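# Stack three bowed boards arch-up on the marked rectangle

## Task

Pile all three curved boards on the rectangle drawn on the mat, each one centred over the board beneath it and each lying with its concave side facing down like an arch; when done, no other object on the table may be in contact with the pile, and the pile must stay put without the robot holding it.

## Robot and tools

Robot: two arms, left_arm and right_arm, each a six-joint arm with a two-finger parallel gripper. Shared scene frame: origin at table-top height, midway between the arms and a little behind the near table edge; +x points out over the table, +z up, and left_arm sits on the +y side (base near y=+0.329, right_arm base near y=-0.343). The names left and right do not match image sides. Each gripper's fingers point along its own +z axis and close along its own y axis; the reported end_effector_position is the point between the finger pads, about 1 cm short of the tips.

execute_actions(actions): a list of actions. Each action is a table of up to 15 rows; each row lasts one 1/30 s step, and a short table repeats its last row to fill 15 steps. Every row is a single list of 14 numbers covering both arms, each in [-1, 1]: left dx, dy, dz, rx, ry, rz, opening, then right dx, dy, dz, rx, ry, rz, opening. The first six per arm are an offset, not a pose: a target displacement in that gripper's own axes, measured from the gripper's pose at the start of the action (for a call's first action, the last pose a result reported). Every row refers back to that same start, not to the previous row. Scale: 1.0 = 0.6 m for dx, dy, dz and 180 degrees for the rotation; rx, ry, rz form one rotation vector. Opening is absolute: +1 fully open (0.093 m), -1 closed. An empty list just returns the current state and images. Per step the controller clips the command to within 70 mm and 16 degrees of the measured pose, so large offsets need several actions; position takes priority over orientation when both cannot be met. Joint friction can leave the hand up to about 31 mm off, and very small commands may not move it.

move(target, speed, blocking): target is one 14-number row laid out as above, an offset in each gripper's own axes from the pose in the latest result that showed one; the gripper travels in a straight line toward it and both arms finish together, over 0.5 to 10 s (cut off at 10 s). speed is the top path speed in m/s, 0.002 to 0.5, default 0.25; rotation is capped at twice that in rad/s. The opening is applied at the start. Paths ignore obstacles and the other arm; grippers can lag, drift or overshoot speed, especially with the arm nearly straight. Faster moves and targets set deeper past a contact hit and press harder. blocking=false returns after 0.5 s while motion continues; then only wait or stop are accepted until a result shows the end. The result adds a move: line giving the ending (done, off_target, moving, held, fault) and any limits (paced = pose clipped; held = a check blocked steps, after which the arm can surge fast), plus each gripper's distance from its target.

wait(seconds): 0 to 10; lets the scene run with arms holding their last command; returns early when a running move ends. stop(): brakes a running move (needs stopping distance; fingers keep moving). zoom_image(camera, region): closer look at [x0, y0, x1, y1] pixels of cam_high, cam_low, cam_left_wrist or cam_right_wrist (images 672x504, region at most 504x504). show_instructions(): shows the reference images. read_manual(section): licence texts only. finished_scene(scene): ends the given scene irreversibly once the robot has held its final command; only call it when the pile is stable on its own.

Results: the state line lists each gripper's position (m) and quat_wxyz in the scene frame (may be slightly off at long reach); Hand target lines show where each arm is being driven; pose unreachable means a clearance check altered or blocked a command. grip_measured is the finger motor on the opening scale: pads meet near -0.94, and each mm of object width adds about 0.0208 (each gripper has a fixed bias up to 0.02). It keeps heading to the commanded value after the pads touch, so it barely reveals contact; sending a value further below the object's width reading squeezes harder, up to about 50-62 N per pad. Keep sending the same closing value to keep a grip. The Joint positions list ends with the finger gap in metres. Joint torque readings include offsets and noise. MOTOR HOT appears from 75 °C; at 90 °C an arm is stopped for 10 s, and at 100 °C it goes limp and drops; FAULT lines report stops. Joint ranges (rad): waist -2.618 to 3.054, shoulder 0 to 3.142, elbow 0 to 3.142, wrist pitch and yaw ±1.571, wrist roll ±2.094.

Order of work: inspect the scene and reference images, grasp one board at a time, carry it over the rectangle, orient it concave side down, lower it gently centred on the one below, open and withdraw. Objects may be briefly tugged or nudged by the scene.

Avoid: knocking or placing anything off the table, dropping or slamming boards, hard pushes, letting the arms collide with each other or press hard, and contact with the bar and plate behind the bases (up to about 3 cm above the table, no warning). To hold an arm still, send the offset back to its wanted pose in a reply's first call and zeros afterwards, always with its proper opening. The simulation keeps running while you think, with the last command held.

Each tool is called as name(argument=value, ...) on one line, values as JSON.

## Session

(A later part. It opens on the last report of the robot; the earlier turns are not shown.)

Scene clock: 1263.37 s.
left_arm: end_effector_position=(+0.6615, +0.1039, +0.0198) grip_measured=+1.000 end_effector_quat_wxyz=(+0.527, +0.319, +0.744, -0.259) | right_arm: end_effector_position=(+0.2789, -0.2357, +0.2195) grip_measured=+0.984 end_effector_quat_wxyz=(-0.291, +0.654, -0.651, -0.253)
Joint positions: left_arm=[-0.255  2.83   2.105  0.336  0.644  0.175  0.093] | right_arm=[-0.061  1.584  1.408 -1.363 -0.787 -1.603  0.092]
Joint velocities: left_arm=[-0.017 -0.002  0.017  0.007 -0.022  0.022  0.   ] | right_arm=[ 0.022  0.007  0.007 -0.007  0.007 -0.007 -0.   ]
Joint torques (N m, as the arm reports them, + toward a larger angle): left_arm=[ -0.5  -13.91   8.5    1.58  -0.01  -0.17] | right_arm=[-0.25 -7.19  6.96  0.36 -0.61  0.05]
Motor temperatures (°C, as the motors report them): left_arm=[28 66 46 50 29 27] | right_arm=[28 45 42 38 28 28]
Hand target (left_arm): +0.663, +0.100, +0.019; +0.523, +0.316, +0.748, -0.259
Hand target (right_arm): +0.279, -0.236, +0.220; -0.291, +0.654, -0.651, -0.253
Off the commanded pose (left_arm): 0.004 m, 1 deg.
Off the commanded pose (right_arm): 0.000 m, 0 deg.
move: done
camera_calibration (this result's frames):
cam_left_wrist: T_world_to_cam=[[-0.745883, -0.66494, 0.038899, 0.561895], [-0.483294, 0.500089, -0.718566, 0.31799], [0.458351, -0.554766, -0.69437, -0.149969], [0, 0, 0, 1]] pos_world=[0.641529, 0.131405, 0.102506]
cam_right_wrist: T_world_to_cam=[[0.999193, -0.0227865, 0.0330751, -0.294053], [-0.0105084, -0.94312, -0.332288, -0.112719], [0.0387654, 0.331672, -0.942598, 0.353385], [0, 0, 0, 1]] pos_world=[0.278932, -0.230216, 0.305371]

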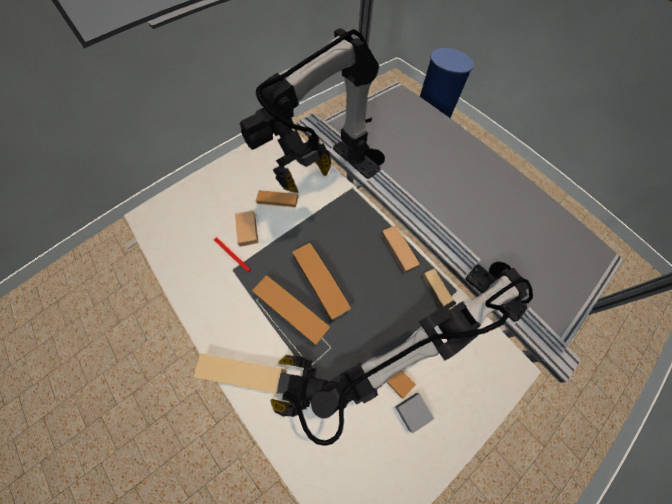

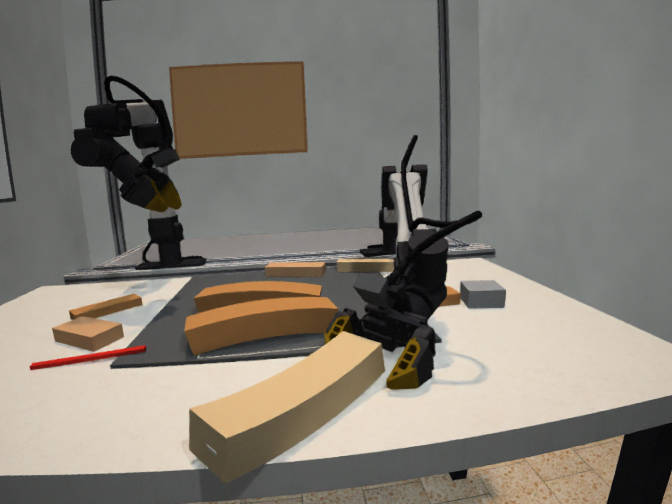

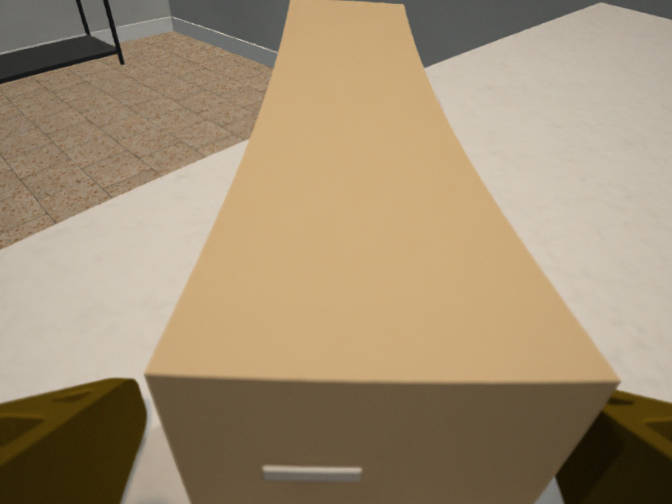

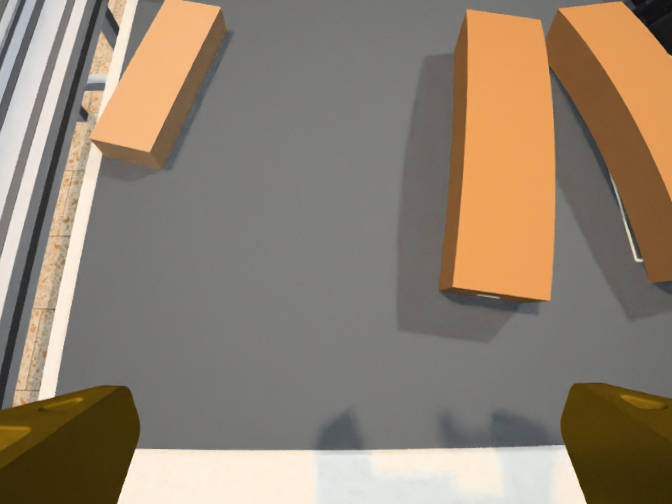

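Go deeper, slightly up, then grip.

move(target=[-0.04,-0.01,0.06,0,0,0,1, 0,0,0,0,0,0,1], speed=0.06)

move(target=[0,0,0,0,0,0,-0.2, 0,0,0,0,0,0,1])

move(target=[-0.2,0,-0.15,0,0,0,-0.2, 0,0,0,0,0,0,1], speed=0.1)

Scene clock: 1268.20 s.
left_arm: end_effector_position=(+0.6832, +0.0724, +0.0250) grip_measured=+1.000 end_effector_quat_wxyz=(+0.523, +0.319, +0.746, -0.260) | right_arm: end_effector_position=(+0.2789, -0.2357, +0.2195) grip_measured=+0.984 end_effector_quat_wxyz=(-0.291, +0.654, -0.651, -0.253)
Joint positions: left_arm=[-0.3    2.986  2.461  0.137  0.605  0.157  0.093] | right_arm=[-0.061  1.584  1.408 -1.363 -0.787 -1.603  0.092]
Joint velocities: left_arm=[-0.012 -0.002  0.012 -0.037 -0.007  0.051  0.   ] | right_arm=[-0.002 -0.012 -0.002 -0.022  0.022 -0.022 -0.001]
Joint torques (N m, as the arm reports them, + toward a larger angle): left_arm=[ -0.48 -14.95   8.97   1.61   0.01  -0.15] | right_arm=[-0.06 -7.37  6.75  0.35 -0.67  0.01]
Motor temperatures (°C, as the motors report them): left_arm=[28 69 46 50 29 27] | right_arm=[28 45 42 38 28 28]
Hand target (left_arm): +0.685, +0.069, +0.032; +0.528, +0.319, +0.744, -0.258
Hand target (right_arm): +0.279, -0.236, +0.220; -0.291, +0.654, -0.651, -0.253
Off the commanded pose (left_arm): 0.008 m, 1 deg.
Off the commanded pose (right_arm): 0.000 m, 0 deg.
move: done
camera_calibration (this result's frames):
cam_left_wrist: T_world_to_cam=[[-0.747522, -0.662836, 0.0431138, 0.557821], [-0.487889, 0.50386, -0.712804, 0.350724], [0.450749, -0.553872, -0.700037, -0.1685], [0, 0, 0, 1]] pos_world=[0.664049, 0.0997007, 0.107992]
cam_right_wrist: T_world_to_cam=[[0.999193, -0.0227865, 0.0330751, -0.294053], [-0.0105084, -0.94312, -0.332288, -0.112719], [0.0387654, 0.331672, -0.942598, 0.353385], [0, 0, 0, 1]] pos_world=[0.278932, -0.230216, 0.305371]

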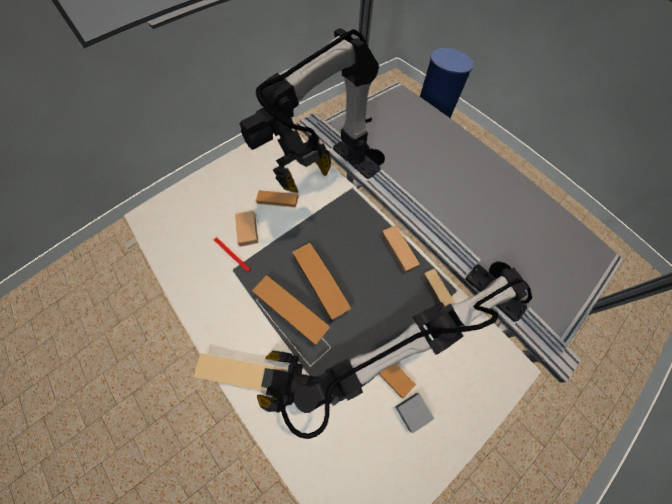

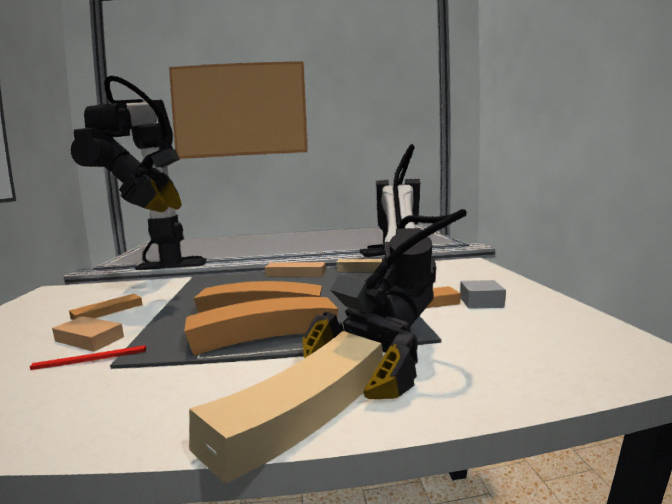

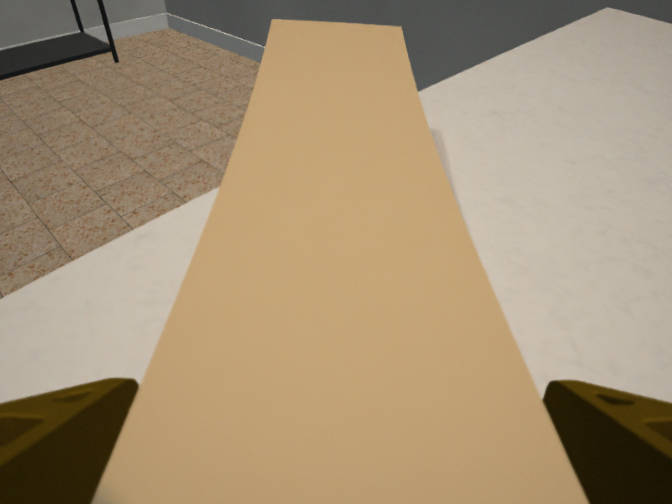

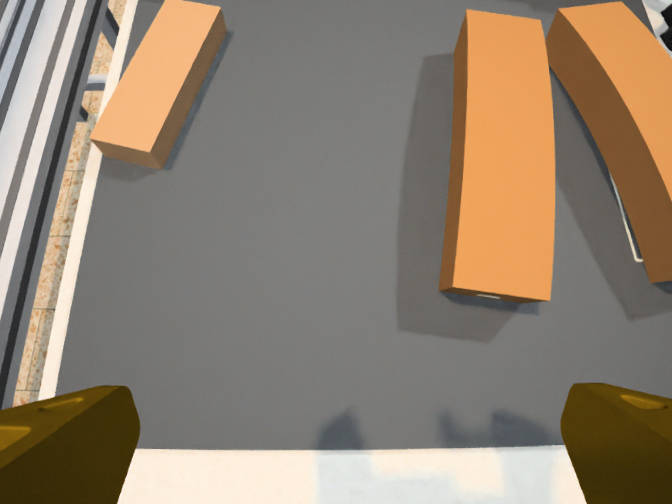

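Scene clock: 1268.70 s.
left_arm: end_effector_position=(+0.6835, +0.0726, +0.0249) grip_measured=+0.246 end_effector_quat_wxyz=(+0.524, +0.320, +0.746, -0.258) | right_arm: end_effector_position=(+0.2789, -0.2357, +0.2195) grip_measured=+0.984 end_effector_quat_wxyz=(-0.291, +0.654, -0.651, -0.253)
Joint positions: left_arm=[-0.3    2.986  2.461  0.137  0.602  0.161  0.057] | right_arm=[-0.061  1.584  1.408 -1.363 -0.787 -1.603  0.092]
Joint velocities: left_arm=[-0.027 -0.012 -0.007  0.051  0.007  0.022 -0.001] | right_arm=[-0.002 -0.002 -0.007 -0.022 -0.007 -0.051  0.001]
Joint torques (N m, as the arm reports them, + toward a larger angle): left_arm=[  0.1  -15.27   7.15   1.76   0.1   -0.1 ] | right_arm=[-0.08 -7.34  6.68  0.29 -0.65 -0.05]
Motor temperatures (°C, as the motors report them): left_arm=[28 70 46 50 29 27] | right_arm=[28 45 42 38 28 28]
Hand target (left_arm): +0.683, +0.072, +0.025; +0.523, +0.319, +0.746, -0.260
Hand target (right_arm): +0.279, -0.236, +0.220; -0.291, +0.654, -0.651, -0.253
Off the commanded pose (left_arm): 0.000 m, 0 deg.
Off the commanded pose (right_arm): 0.000 m, 0 deg.
move: done
camera_calibration (this result's frames):
cam_left_wrist: T_world_to_cam=[[-0.747133, -0.663564, 0.0384197, 0.558105], [-0.485969, 0.505909, -0.712664, 0.349203], [0.453461, -0.551125, -0.700453, -0.170572], [0, 0, 0, 1]] pos_world=[0.664028, 0.0996665, 0.107945]
cam_right_wrist: T_world_to_cam=[[0.999193, -0.0227865, 0.0330751, -0.294053], [-0.0105084, -0.94312, -0.332288, -0.112719], [0.0387654, 0.331672, -0.942598, 0.353385], [0, 0, 0, 1]] pos_world=[0.278932, -0.230216, 0.305371]

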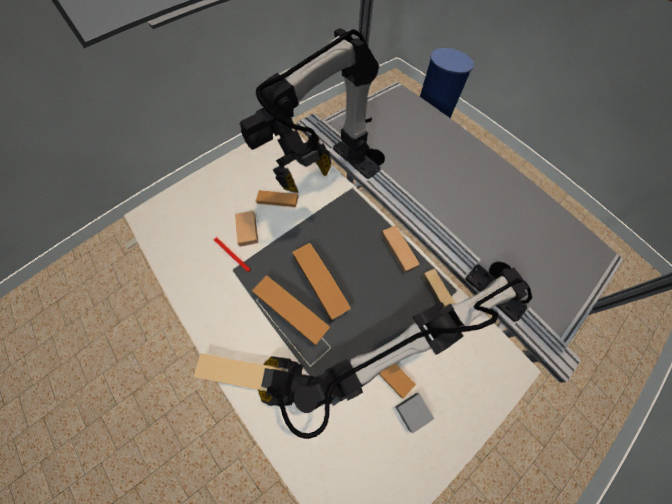

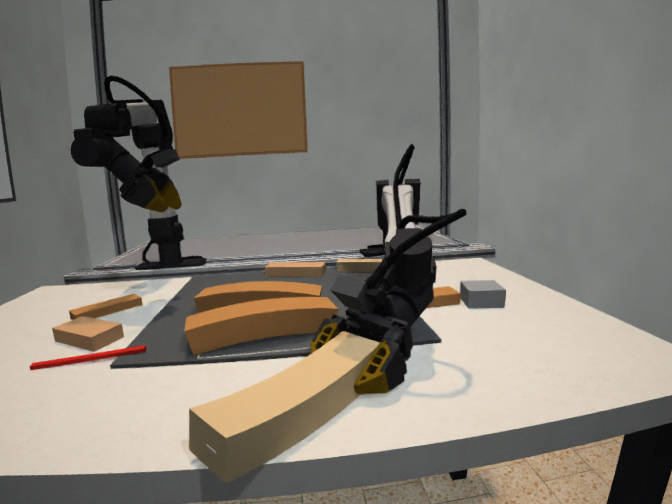

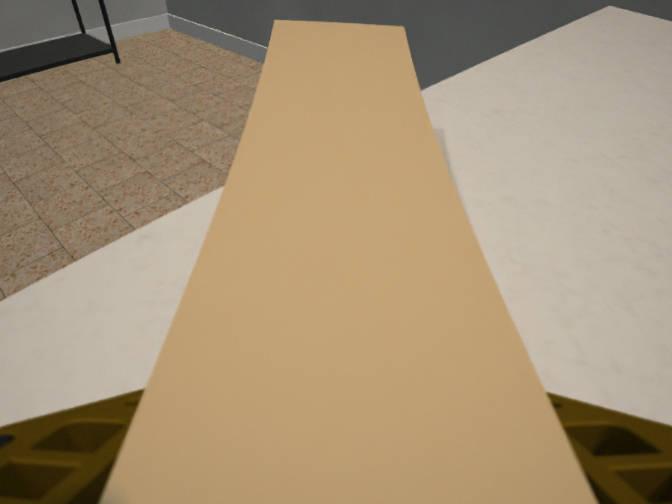

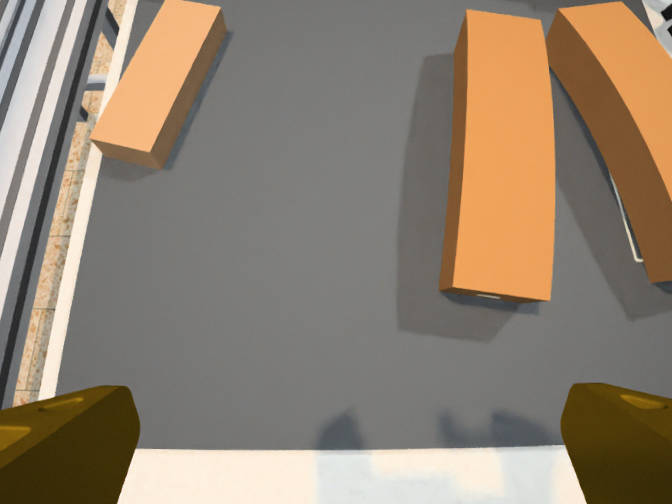

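Scene clock: 1270.87 s.
left_arm: end_effector_position=(+0.6403, +0.1138, +0.1010) grip_measured=+0.236 end_effector_quat_wxyz=(+0.447, +0.300, +0.802, -0.258) | right_arm: end_effector_position=(+0.2789, -0.2357, +0.2195) grip_measured=+0.984 end_effector_quat_wxyz=(-0.291, +0.654, -0.651, -0.253)
Joint positions: left_arm=[-0.249  2.584  2.126 -0.143  0.617  0.197  0.057] | right_arm=[-0.061  1.584  1.408 -1.363 -0.787 -1.603  0.092]
Joint velocities: left_arm=[-0.017 -0.012 -0.027  0.022 -0.007  0.022  0.   ] | right_arm=[-0.012 -0.002 -0.002  0.037  0.007  0.051 -0.001]
Joint torques (N m, as the arm reports them, + toward a larger angle): left_arm=[  1.18 -18.57   8.04   2.48   0.62  -0.02] | right_arm=[ 0.03 -7.34  6.93  0.33 -0.58  0.02]
Motor temperatures (°C, as the motors report them): left_arm=[28 73 47 51 29 27] | right_arm=[28 45 42 37 28 28]
Hand target (left_arm): +0.651, +0.115, +0.166; +0.520, +0.324, +0.748, -0.256
Hand target (right_arm): +0.279, -0.236, +0.220; -0.291, +0.654, -0.651, -0.253
Off the commanded pose (left_arm): 0.068 m, 11 deg.
Off the commanded pose (right_arm): 0.000 m, 0 deg.
move: off_target (left_arm); limits=paced
camera_calibration (this result's frames):
cam_left_wrist: T_world_to_cam=[[-0.713138, -0.687823, 0.135401, 0.52142], [-0.619742, 0.528306, -0.580356, 0.431291], [0.327649, -0.497788, -0.803028, 0.00984056], [0, 0, 0, 1]] pos_world=[0.635909, 0.135689, 0.187604]
cam_right_wrist: T_world_to_cam=[[0.999193, -0.0227865, 0.0330751, -0.294053], [-0.0105084, -0.94312, -0.332288, -0.112719], [0.0387654, 0.331672, -0.942598, 0.353385], [0, 0, 0, 1]] pos_world=[0.278932, -0.230216, 0.305371]

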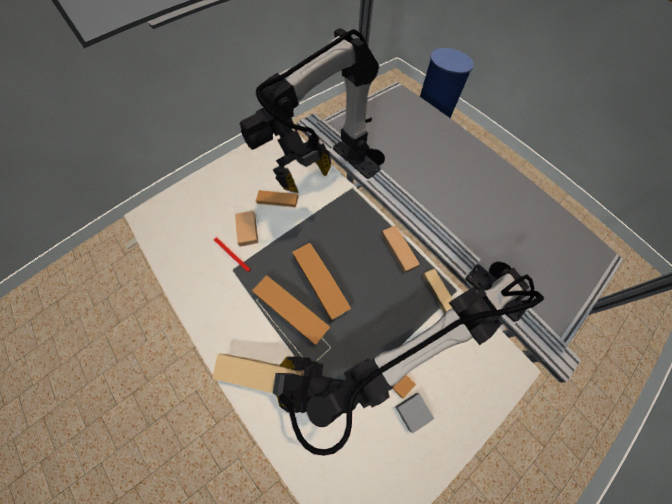

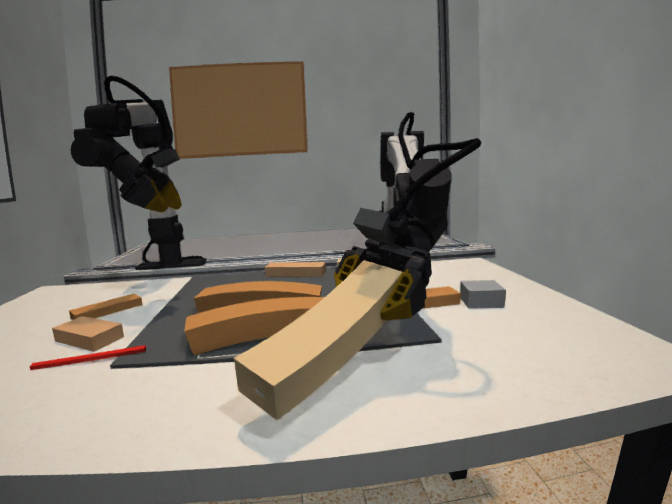

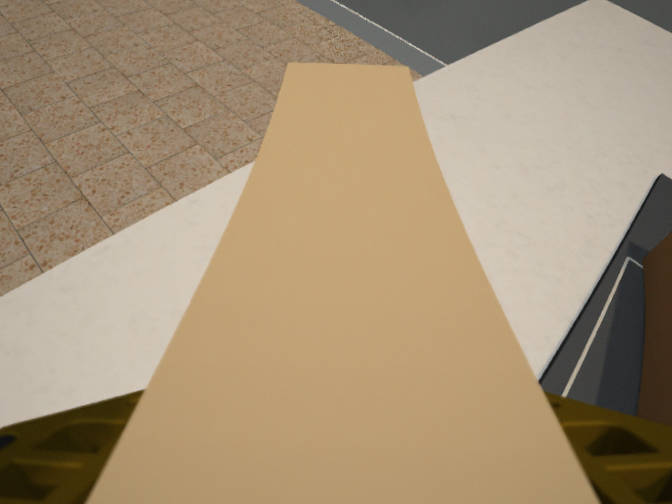

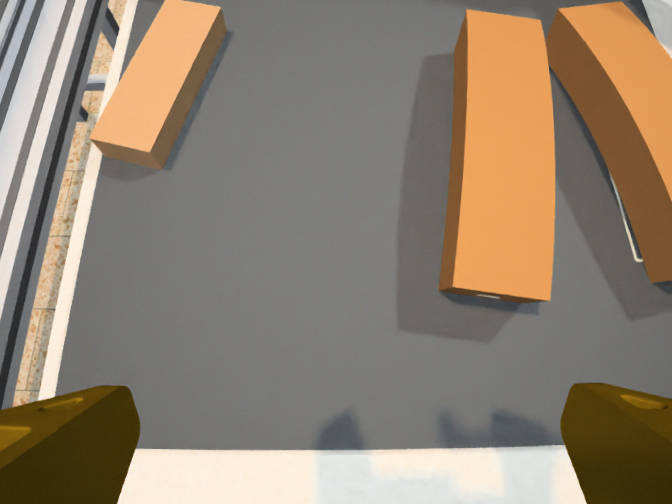

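move(target=[-0.06,-0.15,-0.5,0,-0.06,0,-0.2, 0,0,0,0,0,0,1], speed=0.12)

Scene clock: 1277.90 s.
left_arm: end_effector_position=(+0.4195, +0.2506, +0.2464) grip_measured=+0.226 end_effector_quat_wxyz=(+0.465, +0.239, +0.802, -0.289) | right_arm: end_effector_position=(+0.2789, -0.2357, +0.2195) grip_measured=+0.984 end_effector_quat_wxyz=(-0.291, +0.654, -0.651, -0.253)
Joint positions: left_arm=[ 0.06   1.534  1.127 -0.25   0.871  0.252  0.056] | right_arm=[-0.061  1.584  1.408 -1.363 -0.787 -1.603  0.092]
Joint velocities: left_arm=[-0.012 -0.012 -0.027  0.066 -0.022  0.007 -0.   ] | right_arm=[ 0.012 -0.007  0.007 -0.022 -0.007  0.007 -0.001]
Joint torques (N m, as the arm reports them, + toward a larger angle): left_arm=[ 1.04 -9.48  7.71  2.18  0.88  0.03] | right_arm=[-0.23 -7.43  6.8   0.31 -0.63 -0.02]
Motor temperatures (°C, as the motors report them): left_arm=[28 80 47 53 29 27] | right_arm=[28 45 42 37 28 28]
Hand target (left_arm): +0.420, +0.248, +0.283; +0.518, +0.275, +0.759, -0.284
Hand target (right_arm): +0.279, -0.236, +0.220; -0.291, +0.654, -0.651, -0.253
Off the commanded pose (left_arm): 0.040 m, 9 deg.
Off the commanded pose (right_arm): 0.000 m, 0 deg.
MOTOR HOT: a motor of the left arm reached 75 °C. Now the hottest motor of the left arm, joint 2 (shoulder), reports 80 °C. The controller's stop level is 90 °C. To cool a motor, set the load down, stop pushing, or move to a pose that needs little force.
move: off_target (left_arm)
camera_calibration (this result's frames):
cam_left_wrist: T_world_to_cam=[[-0.653177, -0.721014, 0.231298, 0.397901], [-0.669114, 0.406606, -0.62206, 0.368125], [0.354467, -0.56108, -0.748026, 0.258125], [0, 0, 0, 1]] pos_world=[0.414721, 0.282039, 0.330047]
cam_right_wrist: T_world_to_cam=[[0.999193, -0.0227865, 0.0330751, -0.294053], [-0.0105084, -0.94312, -0.332288, -0.112719], [0.0387654, 0.331672, -0.942598, 0.353385], [0, 0, 0, 1]] pos_world=[0.278932, -0.230216, 0.305371]

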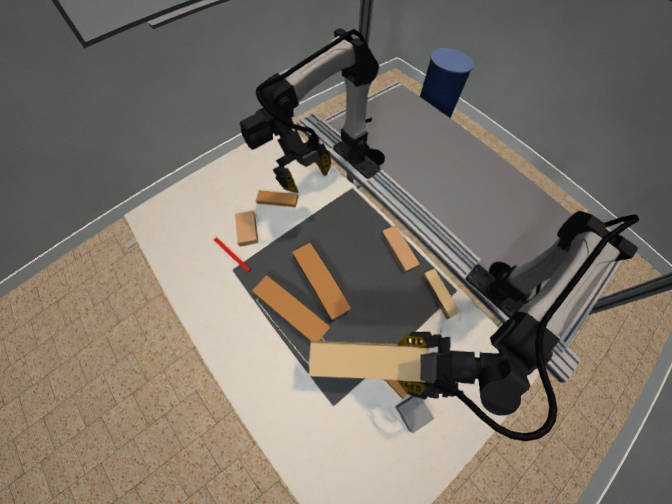

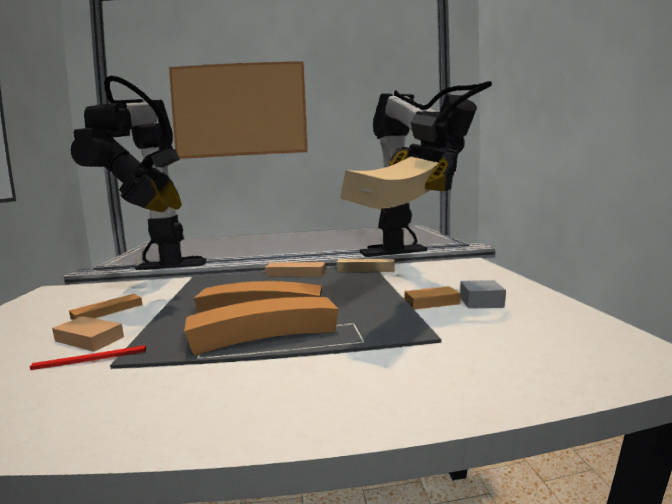

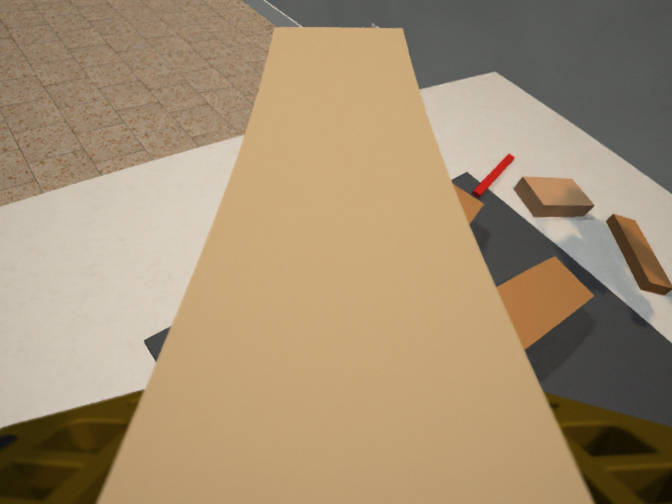

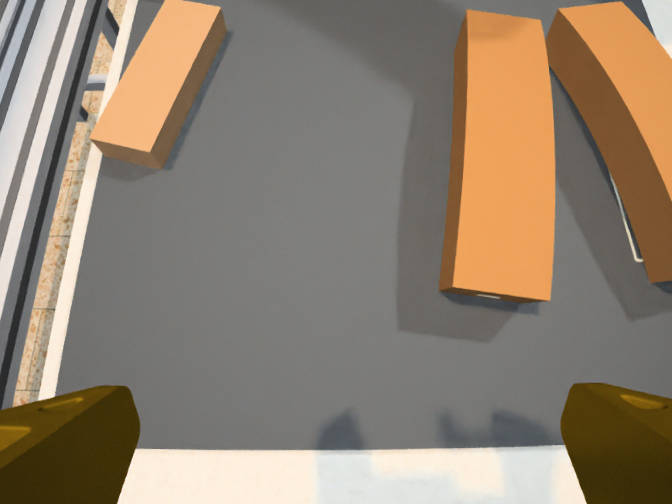

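move(target=[0.03,-0.22,-0.1,0.197,0.02,0.12,-0.2, 0,0,0,0,0,0,1], speed=0.12)

Scene clock: 1284.27 s.
left_arm: end_effector_position=(+0.2853, +0.2107, +0.2582) grip_measured=+0.226 end_effector_quat_wxyz=(+0.352, +0.534, +0.661, -0.392) | right_arm: end_effector_position=(+0.2789, -0.2357, +0.2195) grip_measured=+0.984 end_effector_quat_wxyz=(-0.291, +0.654, -0.651, -0.253)
Joint positions: left_arm=[ 0.063  1.641  1.424 -1.529  1.117  1.598  0.056] | right_arm=[-0.061  1.584  1.408 -1.363 -0.787 -1.603  0.092]
Joint velocities: left_arm=[ 0.012  0.017  0.017 -0.081 -0.051  0.051 -0.   ] | right_arm=[ 0.002 -0.012 -0.007 -0.022 -0.007  0.022  0.   ]
Joint torques (N m, as the arm reports them, + toward a larger angle): left_arm=[-0.69 -6.56  8.53 -0.26  1.68 -0.01] | right_arm=[-0.12 -7.51  6.92  0.38 -0.55 -0.01]
Motor temperatures (°C, as the motors report them): left_arm=[28 78 48 52 30 27] | right_arm=[28 45 42 37 28 28]
Hand target (left_arm): +0.288, +0.201, +0.286; +0.392, +0.521, +0.634, -0.416
Hand target (right_arm): +0.279, -0.236, +0.220; -0.291, +0.654, -0.651, -0.253
Off the commanded pose (left_arm): 0.031 m, 7 deg.
Off the commanded pose (right_arm): 0.000 m, 0 deg.
MOTOR HOT: still on. Now the hottest motor of the left arm, joint 2 (shoulder), reports 78 °C; the controller's stop level is 90 °C.
joint sent to its limit (left arm) — the command would take joint 4 (wrist pitch) past its lower limit, so that joint was sent only as far as its limit.
move: off_target (left_arm)
camera_calibration (this result's frames):
cam_left_wrist: T_world_to_cam=[[-0.983457, -0.123281, 0.132716, 0.272474], [-0.178786, 0.778359, -0.601824, 0.0784836], [-0.0291072, -0.615596, -0.787524, 0.42325], [0, 0, 0, 1]] pos_world=[0.294318, 0.233053, 0.344391]
cam_right_wrist: T_world_to_cam=[[0.999193, -0.0227865, 0.0330751, -0.294053], [-0.0105084, -0.94312, -0.332288, -0.112719], [0.0387654, 0.331672, -0.942598, 0.353385], [0, 0, 0, 1]] pos_world=[0.278932, -0.230216, 0.305371]

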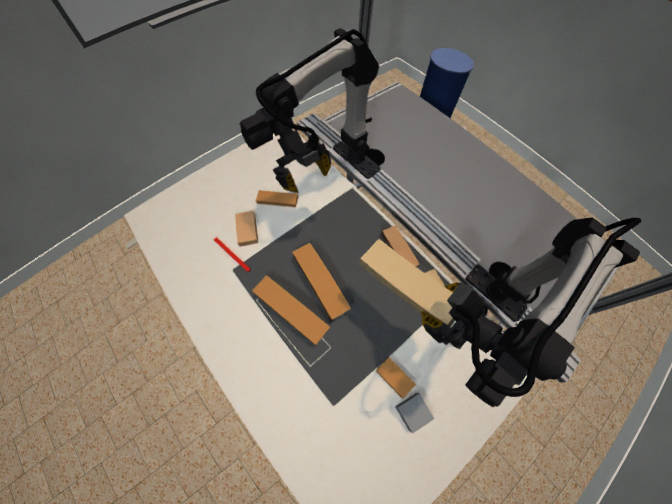

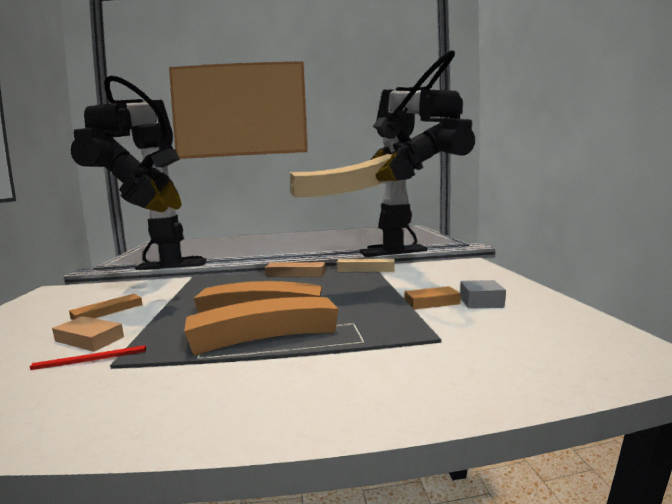

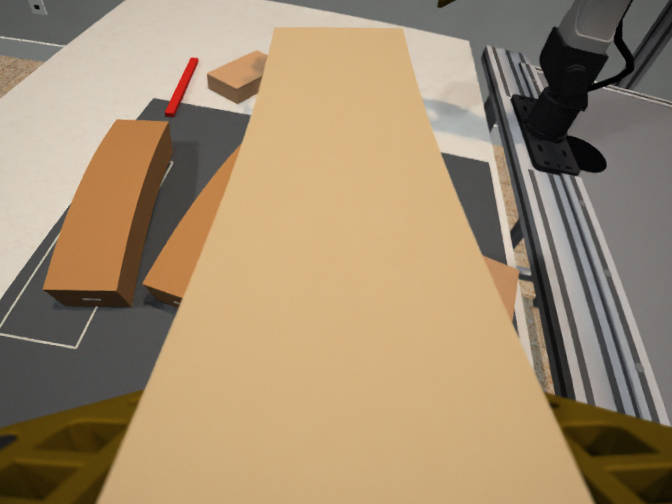

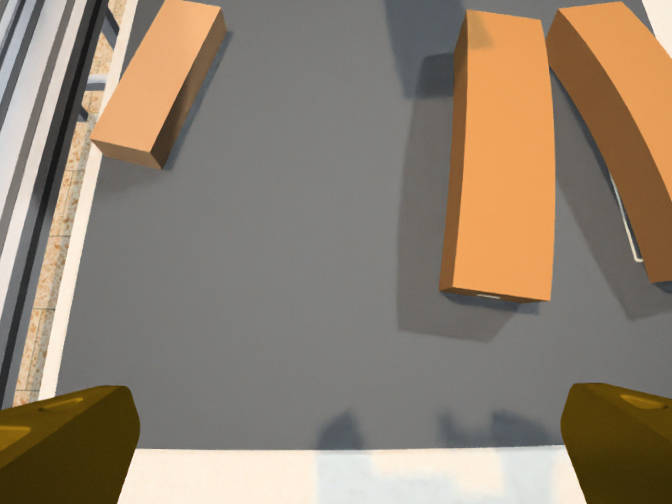

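move(target=[-0.03,0,0,0,0,-0.5,-0.2, 0,0,0,0,0,0,1], speed=0.3)

move(target=[0,0,0,0,0,-0.47,-0.2, 0,0,0,0,0,0,1], speed=0.3)

move(target=[0.03,0,0,0,0.13,0,-0.2, 0,0,0,0,0,0,1], speed=0.2)

Scene clock: 1292.47 s.
left_arm: end_effector_position=(+0.2842, +0.2152, +0.2464) grip_measured=+0.228 end_effector_quat_wxyz=(-0.051, -0.106, +0.867, -0.485) | right_arm: end_effector_position=(+0.2789, -0.2357, +0.2195) grip_measured=+0.984 end_effector_quat_wxyz=(-0.291, +0.654, -0.651, -0.253)
Joint positions: left_arm=[ 0.051  1.658  1.449 -1.543  1.022 -0.023  0.056] | right_arm=[-0.061  1.584  1.408 -1.363 -0.787 -1.603  0.092]
Joint velocities: left_arm=[-0.002  0.012 -0.007  0.007 -0.022  0.007 -0.001] | right_arm=[ 0.007  0.002 -0.012  0.051  0.037  0.007  0.   ]
Joint torques (N m, as the arm reports them, + toward a larger angle): left_arm=[-1.05 -7.79  8.22  0.    1.47  0.07] | right_arm=[-0.21 -7.38  6.87  0.3  -0.57  0.01]
Motor temperatures (°C, as the motors report them): left_arm=[28 75 48 48 31 27] | right_arm=[28 44 42 37 28 28]
Hand target (left_arm): +0.287, +0.204, +0.274; -0.029, -0.089, +0.846, -0.525
Hand target (right_arm): +0.279, -0.236, +0.220; -0.291, +0.654, -0.651, -0.253
Off the commanded pose (left_arm): 0.031 m, 6 deg.
Off the commanded pose (right_arm): 0.000 m, 0 deg.
MOTOR HOT: still on. Now the hottest motor of the left arm, joint 2 (shoulder), reports 75 °C; the controller's stop level is 90 °C.
move: off_target (left_arm)
camera_calibration (this result's frames):
cam_left_wrist: T_world_to_cam=[[0.225043, -0.513129, 0.828284, -0.157362], [-0.881934, 0.254087, 0.397029, 0.13414], [-0.414183, -0.81984, -0.395366, 0.473446], [0, 0, 0, 1]] pos_world=[0.349809, 0.27332, 0.264268]
cam_right_wrist: T_world_to_cam=[[0.999193, -0.0227865, 0.0330751, -0.294053], [-0.0105084, -0.94312, -0.332288, -0.112719], [0.0387654, 0.331672, -0.942598, 0.353385], [0, 0, 0, 1]] pos_world=[0.278932, -0.230216, 0.305371]

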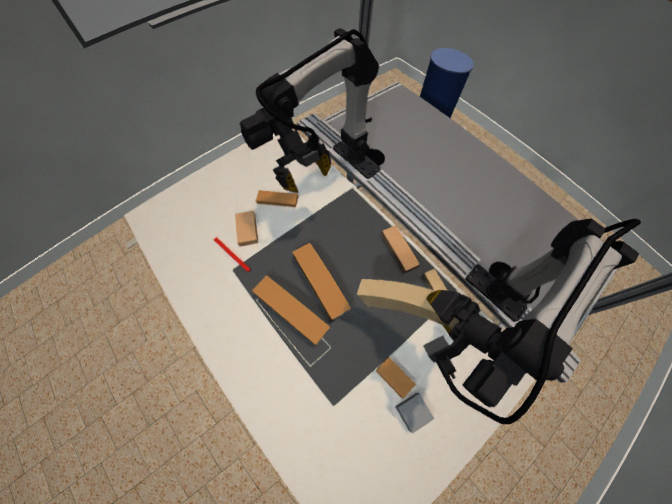

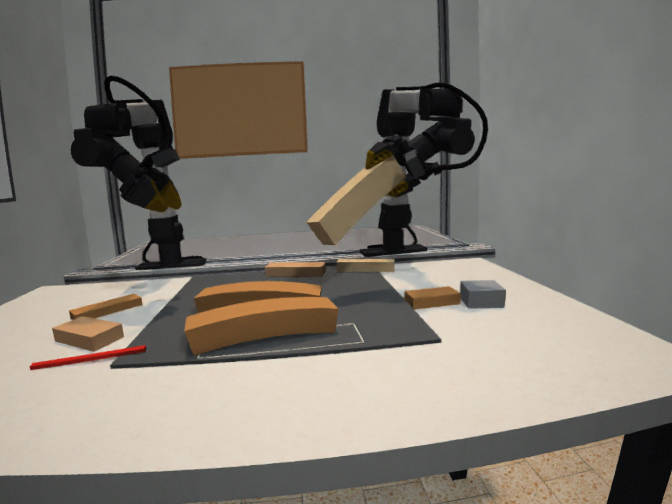

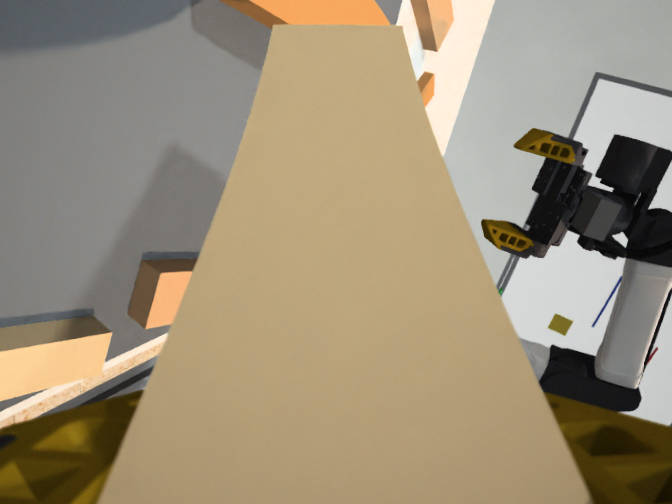

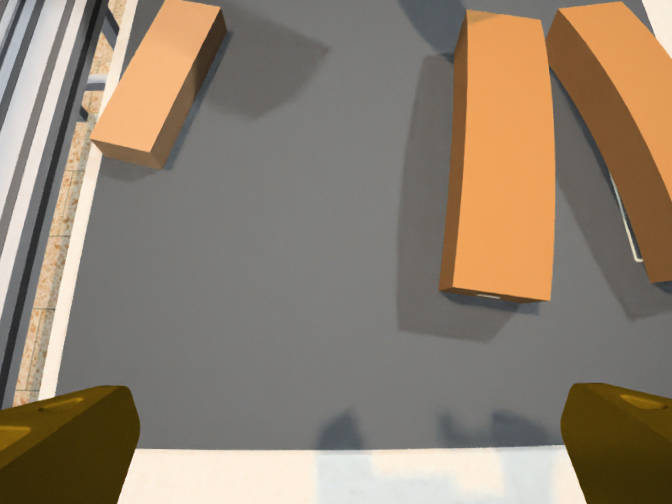

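Scene clock: 1295.60 s.
left_arm: end_effector_position=(+0.2829, +0.2229, +0.2312) grip_measured=+0.228 end_effector_quat_wxyz=(+0.346, +0.671, -0.587, +0.293) | right_arm: end_effector_position=(+0.2789, -0.2357, +0.2195) grip_measured=+0.984 end_effector_quat_wxyz=(-0.291, +0.654, -0.651, -0.253)
Joint positions: left_arm=[ 0.051  1.675  1.449 -1.543  0.941 -1.483  0.056] | right_arm=[-0.061  1.584  1.408 -1.363 -0.787 -1.603  0.092]
Joint velocities: left_arm=[-0.007  0.007  0.012 -0.095 -0.051 -0.022 -0.002] | right_arm=[-0.012 -0.012 -0.022 -0.037  0.066  0.007 -0.   ]
Joint torques (N m, as the arm reports them, + toward a larger angle): left_arm=[ 0.24 -7.33  5.81 -0.11  1.25 -0.16] | right_arm=[-0.2  -7.42  6.63  0.3  -0.57  0.04]
Motor temperatures (°C, as the motors report them): left_arm=[28 74 48 48 31 27] | right_arm=[28 44 42 37 28 28]
Hand target (left_arm): +0.284, +0.216, +0.246; +0.364, +0.662, -0.570, +0.323
Hand target (right_arm): +0.279, -0.236, +0.220; -0.291, +0.654, -0.651, -0.253
Off the commanded pose (left_arm): 0.017 m, 5 deg.
Off the commanded pose (right_arm): 0.000 m, 0 deg.
MOTOR HOT: still on. Now the hottest motor of the left arm, joint 2 (shoulder), reports 74 °C; the controller's stop level is 90 °C.
move: off_target (left_arm)
camera_calibration (this result's frames):
cam_left_wrist: T_world_to_cam=[[0.991449, 0.0622266, -0.114702, -0.267656], [0.123915, -0.173355, 0.977033, -0.18624], [0.0409132, -0.982892, -0.179583, 0.330965], [0, 0, 0, 1]] pos_world=[0.274904, 0.309672, 0.210698]
cam_right_wrist: T_world_to_cam=[[0.999193, -0.0227865, 0.0330751, -0.294053], [-0.0105084, -0.94312, -0.332288, -0.112719], [0.0387654, 0.331672, -0.942598, 0.353385], [0, 0, 0, 1]] pos_world=[0.278932, -0.230216, 0.305371]

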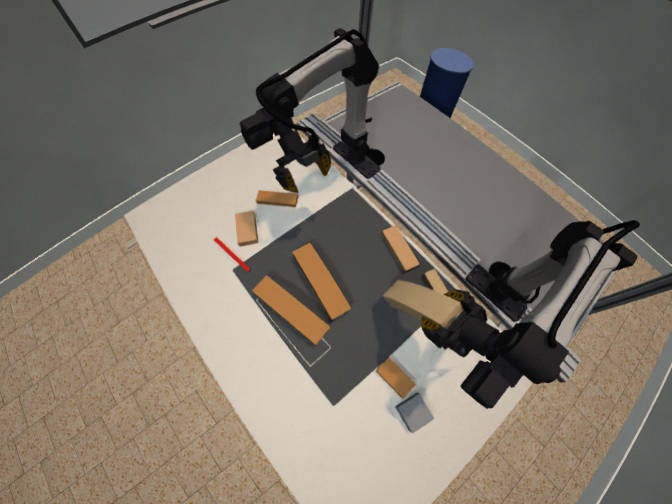

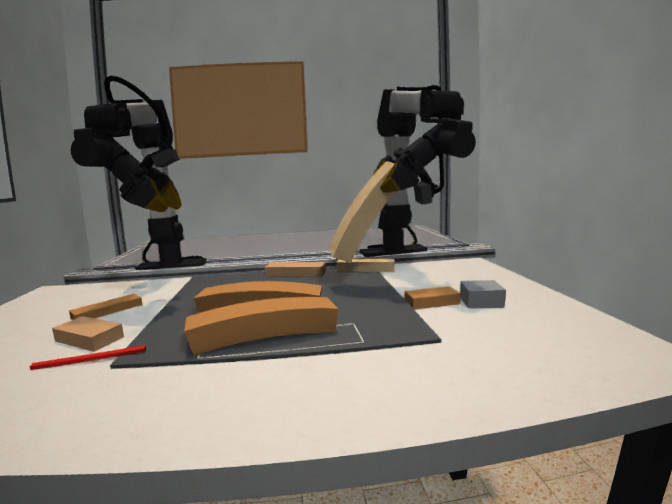

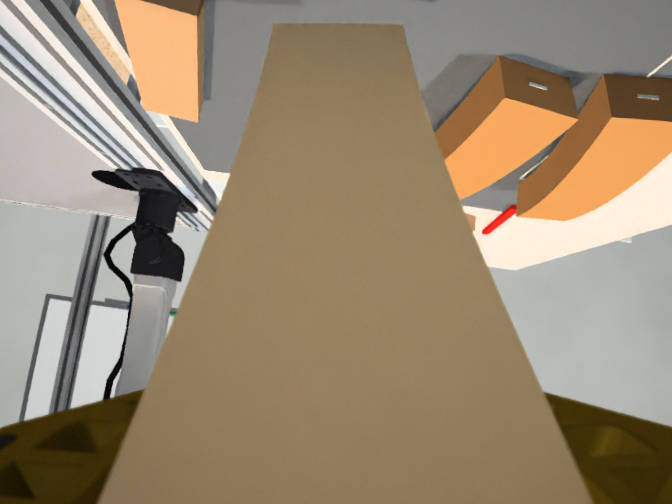

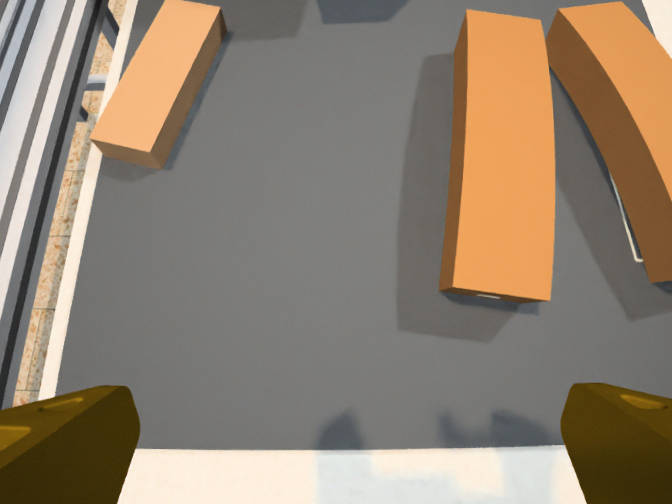

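Scene clock: 1297.17 s.
left_arm: end_effector_position=(+0.2812, +0.2153, +0.2293) grip_measured=+0.227 end_effector_quat_wxyz=(+0.418, +0.617, -0.537, +0.395) | right_arm: end_effector_position=(+0.2789, -0.2357, +0.2195) grip_measured=+0.984 end_effector_quat_wxyz=(-0.291, +0.654, -0.651, -0.253)
Joint positions: left_arm=[ 0.106  1.707  1.294 -1.54   1.212 -1.27   0.056] | right_arm=[-0.061  1.584  1.408 -1.363 -0.787 -1.603  0.092]
Joint velocities: left_arm=[ 0.012  0.017  0.002 -0.051 -0.066  0.051 -0.   ] | right_arm=[-0.017  0.002 -0.007 -0.037  0.022  0.007 -0.002]
Joint torques (N m, as the arm reports them, + toward a larger angle): left_arm=[ 0.98 -6.43  4.87 -0.51  1.52 -0.06] | right_arm=[-0.3  -7.33  6.7   0.31 -0.62 -0.02]
Motor temperatures (°C, as the motors report them): left_arm=[28 73 48 47 31 27] | right_arm=[28 44 42 37 28 28]
Hand target (left_arm): +0.285, +0.213, +0.245; +0.440, +0.609, -0.500, +0.430
Hand target (right_arm): +0.279, -0.236, +0.220; -0.291, +0.654, -0.651, -0.253
Off the commanded pose (left_arm): 0.017 m, 7 deg.
Off the commanded pose (right_arm): 0.000 m, 0 deg.
MOTOR HOT: still on. Now the hottest motor of the left arm, joint 2 (shoulder), reports 73 °C; the controller's stop level is 90 °C.
joint sent to its limit (left arm) — the command would take joint 4 (wrist pitch) past its lower limit, so that joint was sent only as far as its limit.
move: off_target (left_arm)
camera_calibration (this result's frames):
cam_left_wrist: T_world_to_cam=[[0.994233, 0.0658054, -0.0846765, -0.274127], [0.0770702, 0.110597, 0.990873, -0.236695], [0.0745697, -0.991684, 0.104888, 0.250337], [0, 0, 0, 1]] pos_world=[0.27212, 0.292472, 0.185065]
cam_right_wrist: T_world_to_cam=[[0.999193, -0.0227865, 0.0330751, -0.294053], [-0.0105084, -0.94312, -0.332288, -0.112719], [0.0387654, 0.331672, -0.942598, 0.353385], [0, 0, 0, 1]] pos_world=[0.278932, -0.230216, 0.305371]

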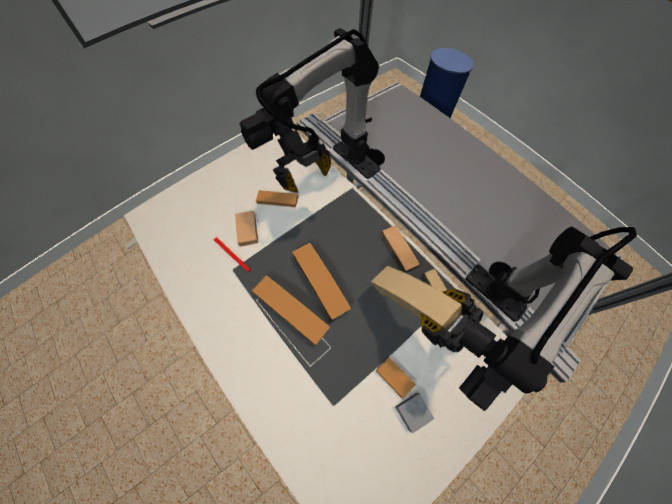

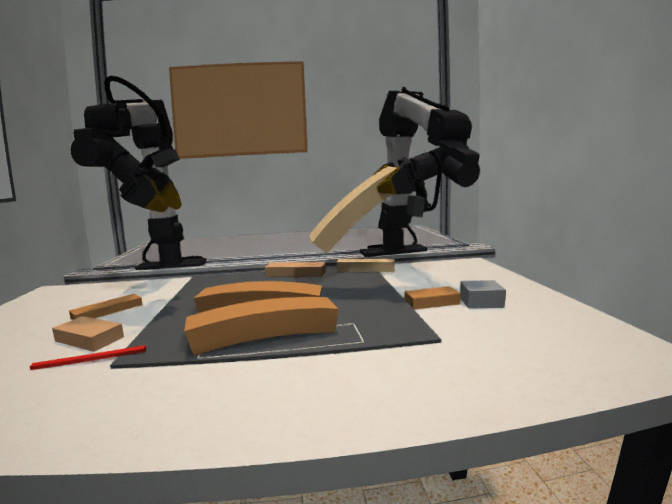

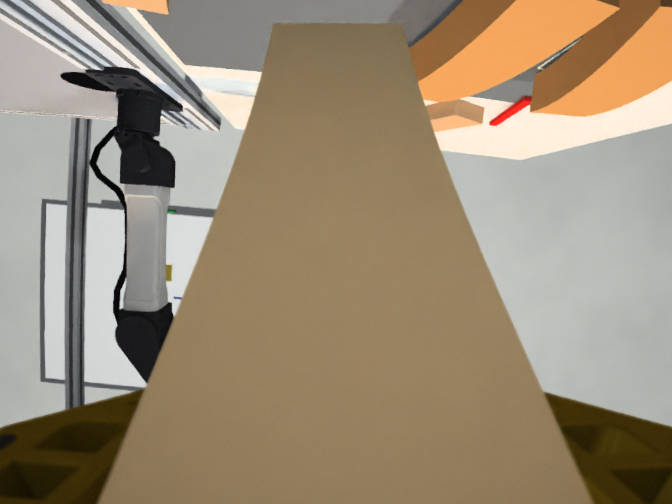

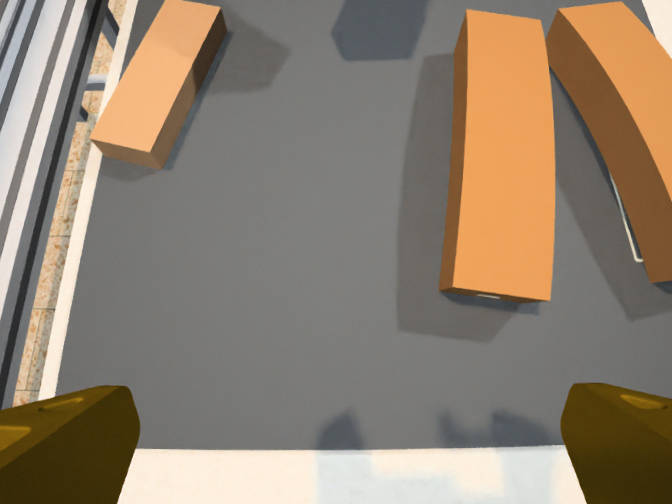

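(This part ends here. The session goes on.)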